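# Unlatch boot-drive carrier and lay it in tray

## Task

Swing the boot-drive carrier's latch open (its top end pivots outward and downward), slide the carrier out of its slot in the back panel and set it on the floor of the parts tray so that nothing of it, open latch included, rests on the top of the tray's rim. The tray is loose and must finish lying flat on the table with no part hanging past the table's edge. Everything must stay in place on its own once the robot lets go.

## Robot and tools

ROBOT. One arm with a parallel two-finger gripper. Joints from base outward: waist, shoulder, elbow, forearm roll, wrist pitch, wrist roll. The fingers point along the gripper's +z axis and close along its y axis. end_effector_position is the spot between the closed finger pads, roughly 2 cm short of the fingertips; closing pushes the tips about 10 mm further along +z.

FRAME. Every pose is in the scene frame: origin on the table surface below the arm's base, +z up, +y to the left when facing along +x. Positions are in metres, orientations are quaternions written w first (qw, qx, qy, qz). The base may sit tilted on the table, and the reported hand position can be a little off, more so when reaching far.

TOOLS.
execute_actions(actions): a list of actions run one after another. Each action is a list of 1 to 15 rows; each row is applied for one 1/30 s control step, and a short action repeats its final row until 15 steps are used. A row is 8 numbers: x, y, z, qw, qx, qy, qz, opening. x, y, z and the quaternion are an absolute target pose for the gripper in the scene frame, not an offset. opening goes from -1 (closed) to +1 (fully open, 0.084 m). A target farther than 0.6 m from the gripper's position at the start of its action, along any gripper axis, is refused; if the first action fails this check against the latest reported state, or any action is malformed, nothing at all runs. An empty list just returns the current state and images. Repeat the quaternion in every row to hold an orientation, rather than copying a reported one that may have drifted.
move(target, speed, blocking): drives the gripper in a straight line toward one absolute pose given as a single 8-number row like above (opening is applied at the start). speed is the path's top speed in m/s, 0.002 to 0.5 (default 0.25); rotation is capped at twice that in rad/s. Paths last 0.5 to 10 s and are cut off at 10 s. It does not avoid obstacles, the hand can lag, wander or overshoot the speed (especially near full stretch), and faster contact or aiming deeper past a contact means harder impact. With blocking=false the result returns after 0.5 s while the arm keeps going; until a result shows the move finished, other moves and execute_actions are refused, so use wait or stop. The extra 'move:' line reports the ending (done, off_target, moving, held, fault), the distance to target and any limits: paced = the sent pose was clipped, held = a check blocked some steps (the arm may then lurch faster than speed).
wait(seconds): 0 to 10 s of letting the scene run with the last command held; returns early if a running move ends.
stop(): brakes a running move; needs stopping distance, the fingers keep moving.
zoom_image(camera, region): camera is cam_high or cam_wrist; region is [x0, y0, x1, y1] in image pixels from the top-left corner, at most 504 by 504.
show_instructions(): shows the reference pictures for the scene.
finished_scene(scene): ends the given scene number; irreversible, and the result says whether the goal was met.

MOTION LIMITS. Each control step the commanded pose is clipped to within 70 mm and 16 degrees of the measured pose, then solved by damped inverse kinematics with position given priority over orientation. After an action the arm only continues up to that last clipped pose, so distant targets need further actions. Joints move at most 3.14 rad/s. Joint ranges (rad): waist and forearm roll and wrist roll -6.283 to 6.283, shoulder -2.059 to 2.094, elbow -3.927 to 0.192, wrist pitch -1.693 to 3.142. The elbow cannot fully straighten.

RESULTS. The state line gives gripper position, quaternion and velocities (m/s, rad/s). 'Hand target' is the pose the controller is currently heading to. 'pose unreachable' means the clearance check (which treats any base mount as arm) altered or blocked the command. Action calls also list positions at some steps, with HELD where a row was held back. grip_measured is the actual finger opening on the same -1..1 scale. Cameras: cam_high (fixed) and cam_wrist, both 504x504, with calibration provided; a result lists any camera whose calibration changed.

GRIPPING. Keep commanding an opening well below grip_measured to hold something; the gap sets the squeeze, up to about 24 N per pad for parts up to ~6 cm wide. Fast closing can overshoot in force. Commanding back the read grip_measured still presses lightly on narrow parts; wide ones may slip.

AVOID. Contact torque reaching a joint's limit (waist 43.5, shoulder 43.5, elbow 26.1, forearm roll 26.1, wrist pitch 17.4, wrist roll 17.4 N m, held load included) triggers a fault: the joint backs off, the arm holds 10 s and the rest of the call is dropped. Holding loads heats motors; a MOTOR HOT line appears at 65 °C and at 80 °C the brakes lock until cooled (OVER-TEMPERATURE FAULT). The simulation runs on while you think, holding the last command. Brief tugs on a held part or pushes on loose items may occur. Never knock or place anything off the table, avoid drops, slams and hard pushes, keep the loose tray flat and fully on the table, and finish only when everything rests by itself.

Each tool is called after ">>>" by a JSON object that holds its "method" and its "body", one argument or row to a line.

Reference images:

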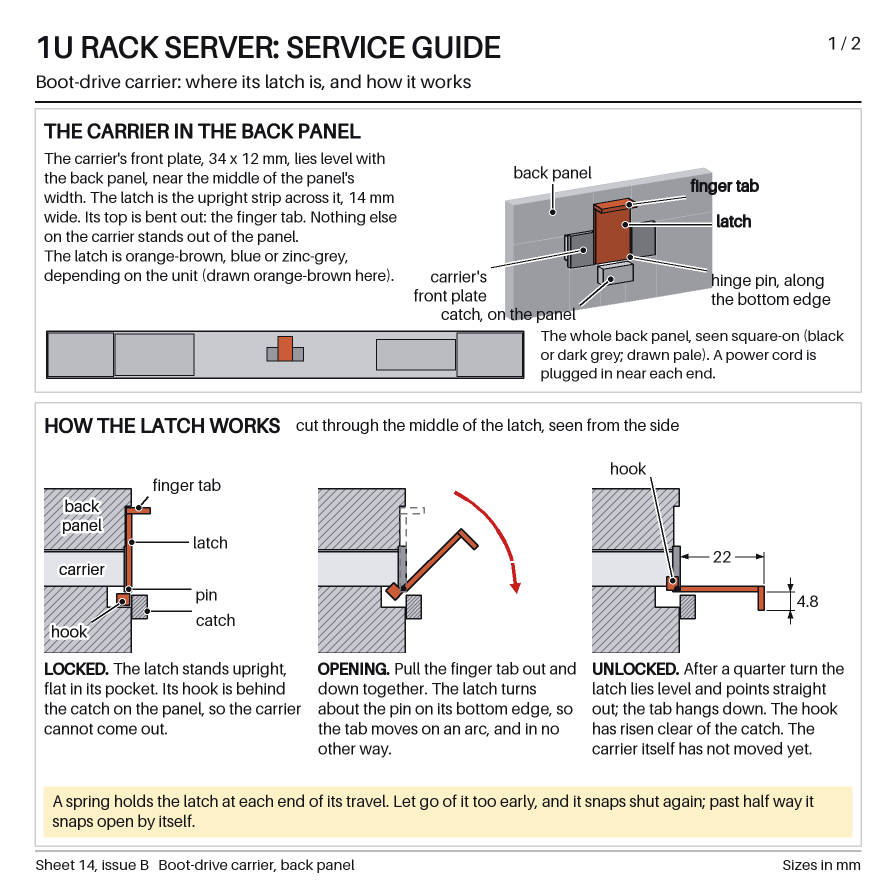

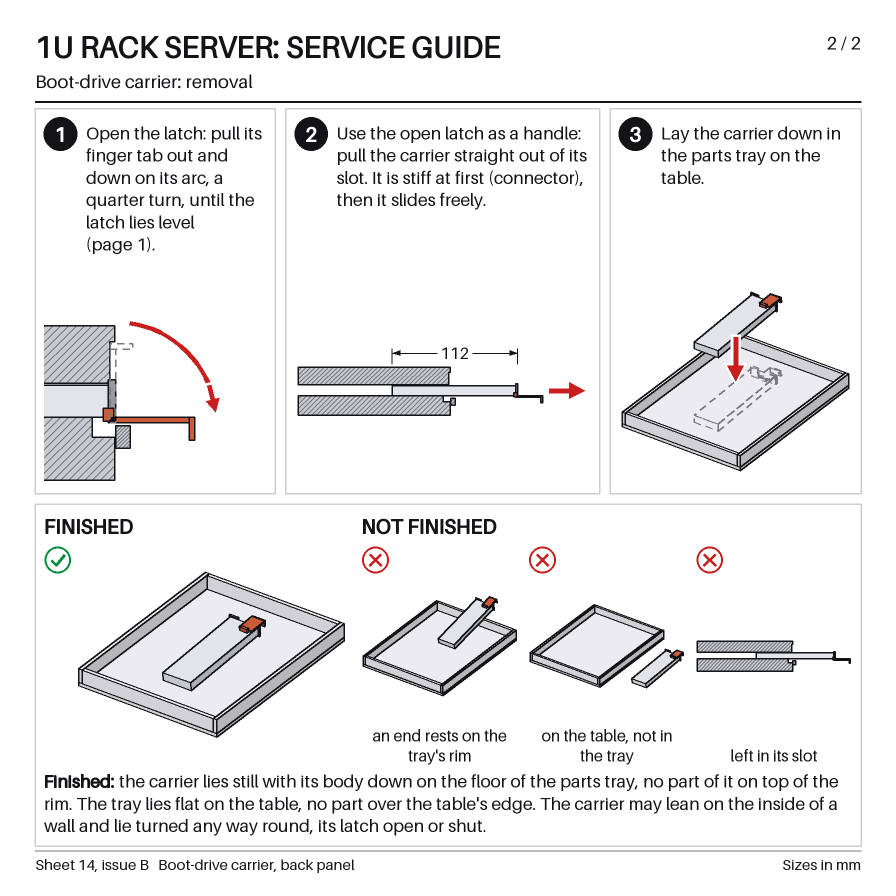

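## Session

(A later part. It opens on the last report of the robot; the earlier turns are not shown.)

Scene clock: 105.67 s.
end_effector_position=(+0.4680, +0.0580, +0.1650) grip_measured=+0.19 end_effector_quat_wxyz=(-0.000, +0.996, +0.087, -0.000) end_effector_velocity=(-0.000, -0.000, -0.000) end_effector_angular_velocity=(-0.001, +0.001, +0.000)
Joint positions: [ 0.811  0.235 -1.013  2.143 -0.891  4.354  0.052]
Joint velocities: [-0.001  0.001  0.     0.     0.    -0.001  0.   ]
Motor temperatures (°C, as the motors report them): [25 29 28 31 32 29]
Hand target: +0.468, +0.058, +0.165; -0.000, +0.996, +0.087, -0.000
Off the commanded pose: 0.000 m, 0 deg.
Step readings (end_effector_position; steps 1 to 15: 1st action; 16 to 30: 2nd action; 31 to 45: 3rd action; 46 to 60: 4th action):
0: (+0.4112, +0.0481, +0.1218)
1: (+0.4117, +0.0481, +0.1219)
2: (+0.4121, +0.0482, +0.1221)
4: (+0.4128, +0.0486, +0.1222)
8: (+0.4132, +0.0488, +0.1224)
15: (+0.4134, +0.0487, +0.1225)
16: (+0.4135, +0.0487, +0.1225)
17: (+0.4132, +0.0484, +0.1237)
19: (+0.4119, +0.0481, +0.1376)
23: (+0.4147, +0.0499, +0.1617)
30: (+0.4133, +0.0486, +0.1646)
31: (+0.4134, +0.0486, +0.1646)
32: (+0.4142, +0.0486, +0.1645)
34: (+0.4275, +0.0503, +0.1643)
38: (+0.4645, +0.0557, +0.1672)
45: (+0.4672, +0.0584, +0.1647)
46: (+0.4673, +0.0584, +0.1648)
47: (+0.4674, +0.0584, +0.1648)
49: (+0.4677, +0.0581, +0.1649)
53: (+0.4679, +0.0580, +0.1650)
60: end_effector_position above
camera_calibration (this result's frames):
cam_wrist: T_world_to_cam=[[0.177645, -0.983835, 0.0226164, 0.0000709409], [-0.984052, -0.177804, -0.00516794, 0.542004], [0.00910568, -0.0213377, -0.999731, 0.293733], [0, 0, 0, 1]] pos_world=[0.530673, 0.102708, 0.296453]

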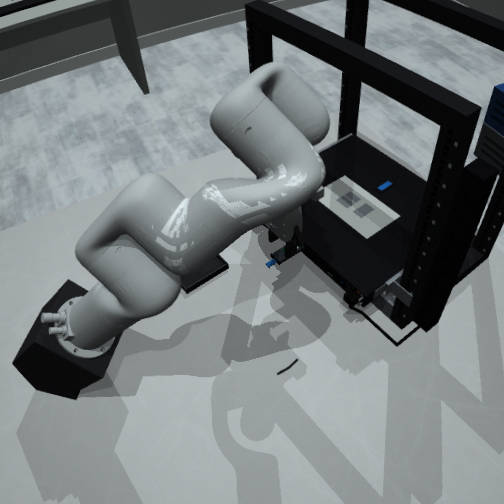

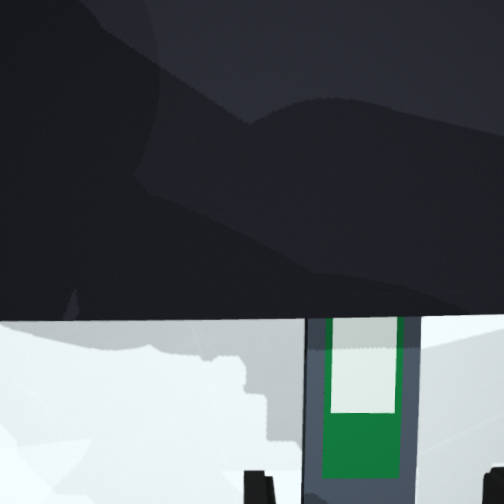

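>>> {"method": "execute_actions", "body": {
  "actions": [
    [[0.478,0.0597,0.16,0,0.996,0.087,0,0.2]],
    [[0.478,0.0597,0.134,0,0.996,0.087,0,0.2]],
    [[0.478,0.0597,0.134,0,0.996,0.087,0,-0.15]],
    [[0.478,0.0597,0.134,0,0.996,0.087,0,-0.6]],
    [[0.478,0.0597,0.134,0,0.996,0.087,0,-0.6]]
  ]
}}

>>> {"method": "move", "body": {
  "target": [0.389,0.0446,0.134,0,0.996,0.087,0,-0.6],
  "speed": 0.08
}}

>>> {"method": "move", "body": {
  "target": [0.36,0.1,0.15,0,0.996,0.087,0,-0.6],
  "speed": 0.1
}}

Scene clock: 109.27 s.
end_effector_position=(+0.4780, +0.0597, +0.1340) grip_measured=-0.28 end_effector_quat_wxyz=(+0.000, +0.996, +0.087, +0.000) end_effector_velocity=(-0.000, +0.000, -0.000) end_effector_angular_velocity=(+0.000, +0.000, +0.000)
Joint positions: [ 0.757  0.309 -1.055  2.097 -0.843  4.365  0.032]
Joint velocities: [-0.     0.001 -0.     0.     0.     0.     0.   ]
Motor temperatures (°C, as the motors report them): [25 29 28 31 31 29]
Hand target: +0.478, +0.060, +0.134; +0.000, +0.996, +0.087, -0.000
Off the commanded pose: 0.000 m, 0 deg.
Step readings (end_effector_position; steps 1 to 15: 1st action; 16 to 30: 2nd action; 31 to 45: 3rd action; 46 to 60: 4th action; 61 to 75: 5th action):
0: (+0.4680, +0.0580, +0.1650)
1: (+0.4680, +0.0580, +0.1650)
2: (+0.4688, +0.0582, +0.1647)
4: (+0.4737, +0.0590, +0.1623)
8: (+0.4775, +0.0596, +0.1601)
15: (+0.4779, +0.0598, +0.1600)
16: (+0.4779, +0.0598, +0.1600)
17: (+0.4784, +0.0601, +0.1584)
19: (+0.4786, +0.0598, +0.1468)
23: (+0.4762, +0.0592, +0.1346)
30: (+0.4781, +0.0598, +0.1343)
31: (+0.4781, +0.0597, +0.1342)
32: (+0.4781, +0.0597, +0.1342)
34: (+0.4780, +0.0597, +0.1341)
38: (+0.4780, +0.0597, +0.1341)
45: (+0.4780, +0.0597, +0.1340)
46: (+0.4780, +0.0597, +0.1340)
47: (+0.4780, +0.0596, +0.1340)
49: (+0.4780, +0.0596, +0.1340)
53: (+0.4780, +0.0596, +0.1340)
60: (+0.4780, +0.0596, +0.1340)
61: (+0.4780, +0.0596, +0.1340)
62: (+0.4780, +0.0596, +0.1340)
64: (+0.4780, +0.0597, +0.1340)
68: (+0.4780, +0.0597, +0.1340)
75: end_effector_position above
camera_calibration (this result's frames):
cam_wrist: T_world_to_cam=[[0.177538, -0.983852, 0.0227078, 0.000655385], [-0.984072, -0.177697, -0.00518481, 0.55202], [0.00913618, -0.0214256, -0.999729, 0.262689], [0, 0, 0, 1]] pos_world=[0.540711, 0.104365, 0.265465]

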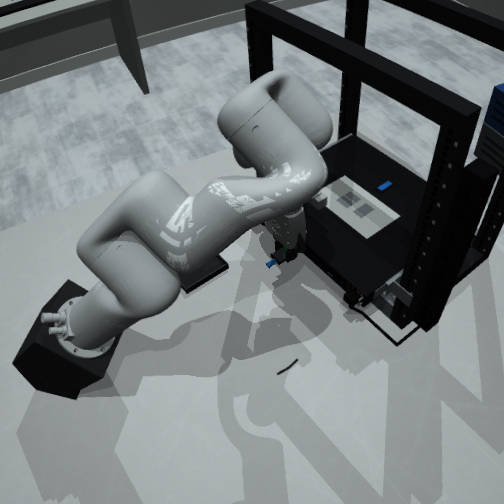

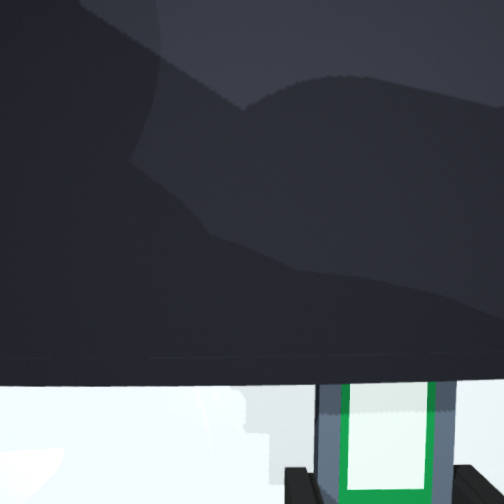

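Scene clock: 110.73 s.
end_effector_position=(+0.3913, +0.0445, +0.1348) grip_measured=-0.28 end_effector_quat_wxyz=(-0.000, +0.996, +0.086, +0.002) end_effector_velocity=(-0.010, -0.004, -0.003) end_effector_angular_velocity=(-0.011, +0.014, +0.003)
Joint positions: [ 0.866  0.181 -0.662  1.927 -0.784  4.738  0.032]
Joint velocities: [ 0.002  0.002  0.024 -0.002  0.001  0.017  0.   ]
Motor temperatures (°C, as the motors report them): [25 29 28 31 31 29]
Hand target: +0.389, +0.044, +0.134; +0.000, +0.996, +0.087, +0.001
Off the commanded pose: 0.002 m, 0 deg.
move: done
camera_calibration (this result's frames):
cam_wrist: T_world_to_cam=[[0.176195, -0.984107, 0.0220984, 0.00175893], [-0.984262, -0.176442, -0.00977195, 0.464634], [0.0135158, -0.0200289, -0.999708, 0.262153], [0, 0, 0, 1]] pos_world=[0.453469, 0.0889629, 0.266578]

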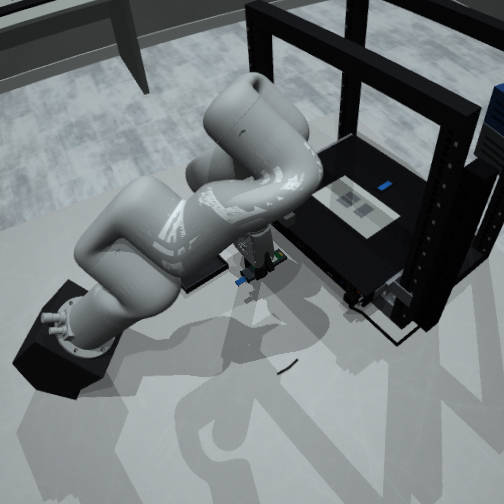

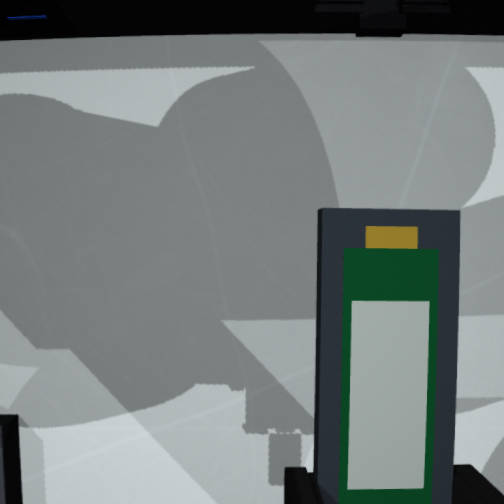

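Scene clock: 111.77 s.
end_effector_position=(+0.3603, +0.0994, +0.1500) grip_measured=-0.28 end_effector_quat_wxyz=(+0.000, +0.996, +0.087, +0.001) end_effector_velocity=(-0.000, +0.000, +0.000) end_effector_angular_velocity=(-0.000, -0.000, -0.001)
Joint positions: [ 1.04   0.308 -0.713  1.995 -0.826  4.869  0.032]
Joint velocities: [ 0.002  0.001 -0.001  0.001 -0.001  0.002  0.   ]
Motor temperatures (°C, as the motors report them): [25 29 27 31 31 29]
Hand target: +0.360, +0.100, +0.150; +0.000, +0.996, +0.087, +0.000
Off the commanded pose: 0.001 m, 0 deg.
move: done
camera_calibration (this result's frames):
cam_wrist: T_world_to_cam=[[0.177345, -0.983865, 0.0236462, 0.0602004], [-0.984096, -0.177533, -0.00609452, 0.443411], [0.0101941, -0.0221893, -0.999702, 0.280251], [0, 0, 0, 1]] pos_world=[0.422825, 0.144168, 0.281447]

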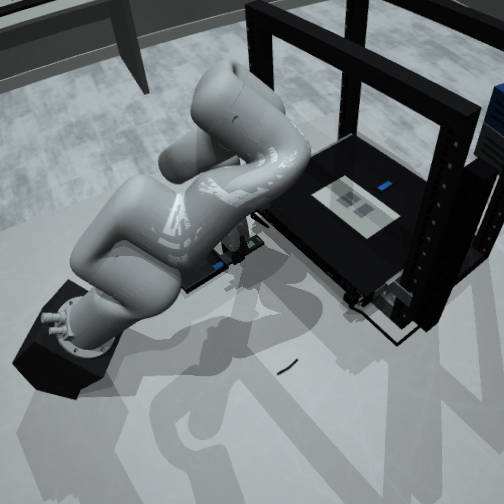

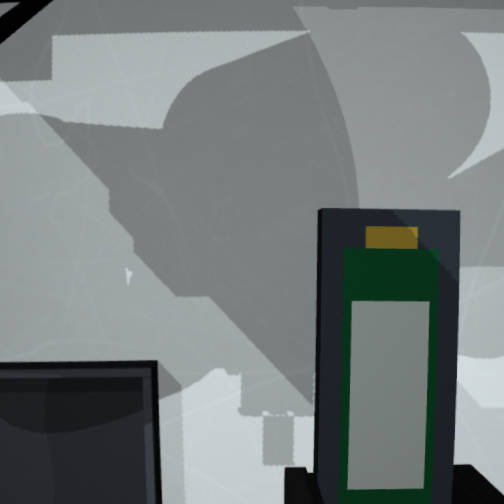

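>>> {"method": "move", "body": {
  "target": [0.29,0.25,0.13,0,0.643,0.766,0,-0.6],
  "speed": 0.12
}}

Scene clock: 120.40 s.
end_effector_position=(+0.2900, +0.2493, +0.1298) grip_measured=-0.28 end_effector_quat_wxyz=(+0.001, +0.643, +0.766, +0.000) end_effector_velocity=(-0.000, +0.000, -0.000) end_effector_angular_velocity=(-0.002, +0.002, +0.004)
Joint positions: [ 1.283  0.813 -1.112  2.103 -0.852  3.477  0.032]
Joint velocities: [-0.001  0.002 -0.003  0.003 -0.001 -0.007 -0.   ]
Motor temperatures (°C, as the motors report them): [25 29 27 31 31 29]
Hand target: +0.290, +0.249, +0.130; +0.001, +0.643, +0.766, +0.000
Off the commanded pose: 0.001 m, 0 deg.
move: done
camera_calibration (this result's frames):
cam_wrist: T_world_to_cam=[[0.983914, 0.176998, 0.0241937, -0.302785], [0.177148, -0.984175, -0.00416646, 0.264826], [0.0230734, 0.0083853, -0.999699, 0.252818], [0, 0, 0, 1]] pos_world=[0.245168, 0.312108, 0.261171]

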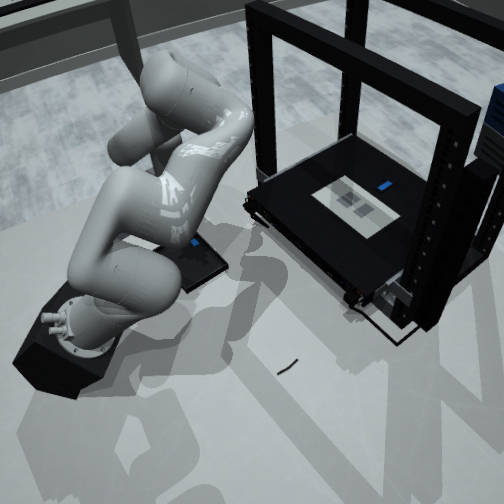

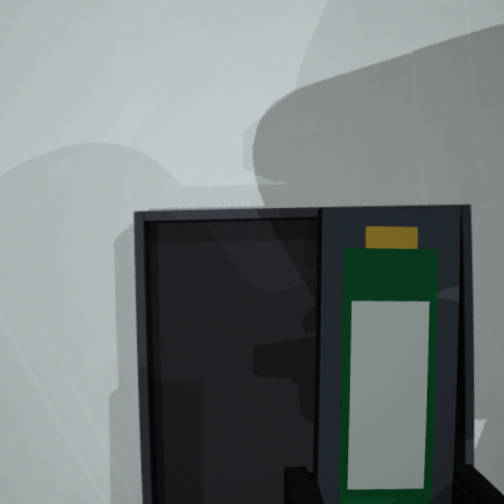

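>>> {"method": "move", "body": {
  "target": [0.2825,0.2405,0.035,0,0.643,0.766,0,-0.6],
  "speed": 0.1
}}

>>> {"method": "move", "body": {
  "target": [0.2825,0.2405,0.014,0,0.643,0.766,0,-0.6],
  "speed": 0.02
}}

Scene clock: 123.40 s.
end_effector_position=(+0.2826, +0.2407, +0.0355) grip_measured=-0.28 end_effector_quat_wxyz=(-0.000, +0.643, +0.766, +0.000) end_effector_velocity=(-0.001, -0.000, -0.001) end_effector_angular_velocity=(+0.000, -0.001, +0.001)
Joint positions: [ 1.15   0.987 -1.087  1.803 -0.75   3.719  0.032]
Joint velocities: [-0.     0.002  0.003 -0.008  0.001  0.008  0.   ]
Motor temperatures (°C, as the motors report them): [25 29 27 31 31 29]
Hand target: +0.282, +0.240, +0.035; -0.000, +0.643, +0.766, +0.000
Off the commanded pose: 0.001 m, 0 deg.
move: done
camera_calibration (this result's frames):
cam_wrist: T_world_to_cam=[[0.983904, 0.177212, 0.0229862, -0.291689], [0.177395, -0.98412, -0.00617423, 0.257275], [0.0215271, 0.0101525, -0.999717, 0.158763], [0, 0, 0, 1]] pos_world=[0.237937, 0.303269, 0.167011]

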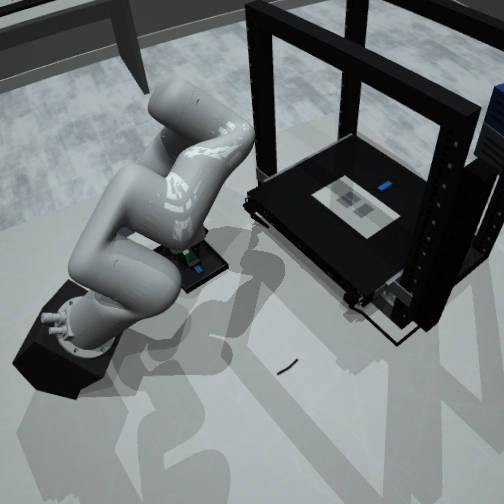

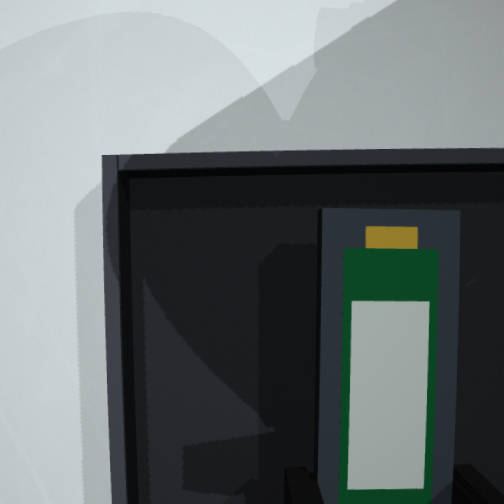

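Scene clock: 124.73 s.
end_effector_position=(+0.2874, +0.2449, +0.0231) grip_measured=-0.28 end_effector_quat_wxyz=(+0.004, +0.643, +0.766, +0.008) end_effector_velocity=(+0.001, +0.001, +0.000) end_effector_angular_velocity=(+0.003, -0.003, -0.001)
Joint positions: [ 1.131  1.022 -1.106  1.744 -0.753  3.759  0.032]
Joint velocities: [ 0.    -0.001 -0.001 -0.005 -0.     0.003 -0.   ]
Motor temperatures (°C, as the motors report them): [25 29 27 31 31 29]
Hand target: +0.282, +0.240, +0.014; -0.000, +0.643, +0.766, +0.000
Off the commanded pose: 0.011 m, 1 deg.
move: off_target
camera_calibration (this result's frames):
cam_wrist: T_world_to_cam=[[0.983487, 0.176279, 0.0409756, -0.296883], [0.176783, -0.984209, -0.00898359, 0.260717], [0.0387449, 0.016079, -0.99912, 0.139759], [0, 0, 0, 1]] pos_world=[0.240475, 0.306687, 0.154143]

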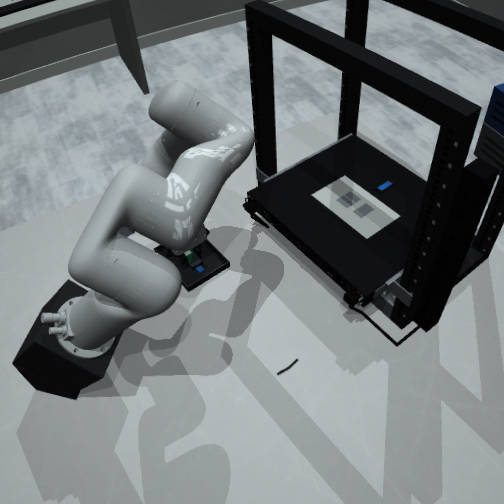

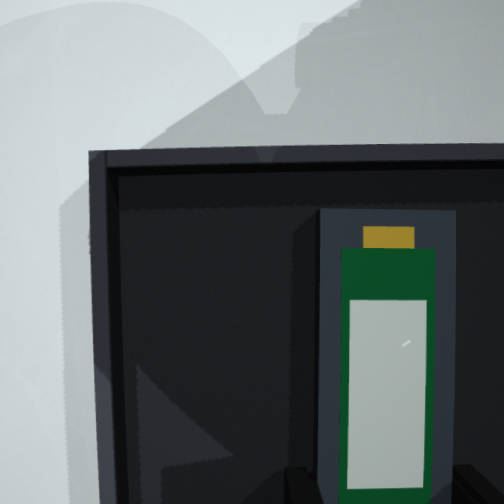

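Tips on the floor. Release and lift.

>>> {"method": "execute_actions", "body": {
  "actions": [
    [[0.286,0.244,0.025,0,0.643,0.766,0,-0.1]],
    [[0.286,0.244,0.025,0,0.643,0.766,0,0.1]],
    [[0.286,0.244,0.08,0,0.643,0.766,0,0.1]],
    [[0.286,0.244,0.13,0,0.643,0.766,0,0.1]],
    [[0.32,0.2,0.15,0,0.643,0.766,0,0.1]]
  ]
}}

>>> {"method": "zoom_image", "body": {
  "camera": "cam_high",
  "region": [130,210,250,310]
}}

Scene clock: 128.10 s.
end_effector_position=(+0.3195, +0.2004, +0.1498) grip_measured=+0.09 end_effector_quat_wxyz=(-0.000, +0.643, +0.766, -0.000) end_effector_velocity=(-0.001, -0.001, +0.000) end_effector_angular_velocity=(+0.000, +0.004, +0.009)
Joint positions: [ 1.224  0.619 -0.964  2.093 -0.858  3.409  0.048]
Joint velocities: [-0.001 -0.004  0.002  0.005  0.002 -0.014  0.   ]
Motor temperatures (°C, as the motors report them): [25 29 27 31 31 29]
Hand target: +0.320, +0.200, +0.150; -0.000, +0.643, +0.766, -0.000
Off the commanded pose: 0.001 m, 0 deg.
Step readings (end_effector_position; steps 1 to 15: 1st action; 16 to 30: 2nd action; 31 to 45: 3rd action; 46 to 60: 4th action; 61 to 75: 5th action):
0: (+0.2875, +0.2450, +0.0231)
1: (+0.2875, +0.2450, +0.0231)
2: (+0.2875, +0.2451, +0.0236)
4: (+0.2879, +0.2459, +0.0241)
8: (+0.2862, +0.2453, +0.0237)
15: (+0.2849, +0.2435, +0.0239)
16: (+0.2849, +0.2434, +0.0239)
17: (+0.2844, +0.2429, +0.0236)
19: (+0.2840, +0.2424, +0.0234)
23: (+0.2850, +0.2430, +0.0240)
30: (+0.2858, +0.2438, +0.0248)
31: (+0.2858, +0.2438, +0.0248)
32: (+0.2855, +0.2435, +0.0261)
34: (+0.2835, +0.2418, +0.0424)
38: (+0.2873, +0.2471, +0.0756)
45: (+0.2858, +0.2436, +0.0793)
46: (+0.2858, +0.2436, +0.0794)
47: (+0.2856, +0.2432, +0.0806)
49: (+0.2839, +0.2417, +0.0962)
53: (+0.2870, +0.2467, +0.1269)
60: (+0.2858, +0.2437, +0.1293)
61: (+0.2858, +0.2437, +0.1294)
62: (+0.2864, +0.2425, +0.1296)
64: (+0.2950, +0.2281, +0.1339)
68: (+0.3178, +0.2036, +0.1474)
75: end_effector_position above
camera_calibration (this result's frames):
cam_wrist: T_world_to_cam=[[0.983753, 0.178185, 0.0219293, -0.323443], [0.178332, -0.983958, -0.00492556, 0.211262], [0.0206999, 0.00875624, -0.999747, 0.273147], [0, 0, 0, 1]] pos_world=[0.274859, 0.263114, 0.281212]

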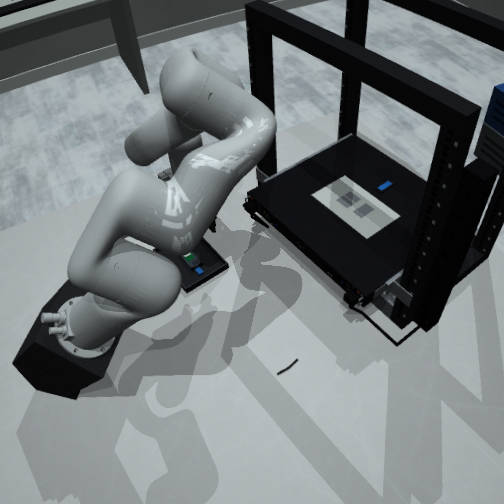

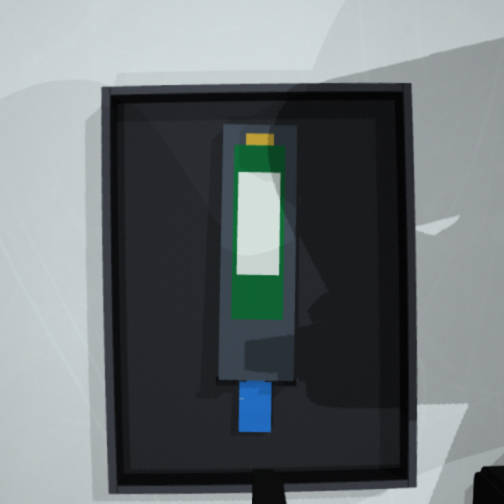

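Region (130, 210, 250, 310) of cam_high's 504x504 image, scaled by 4.200, with more detail than that image has.

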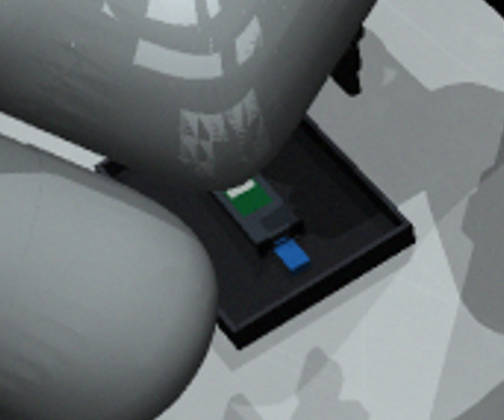

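>>> {"method": "finished_scene", "body": {
  "scene": 1
}}

The scene is finished: the task was done.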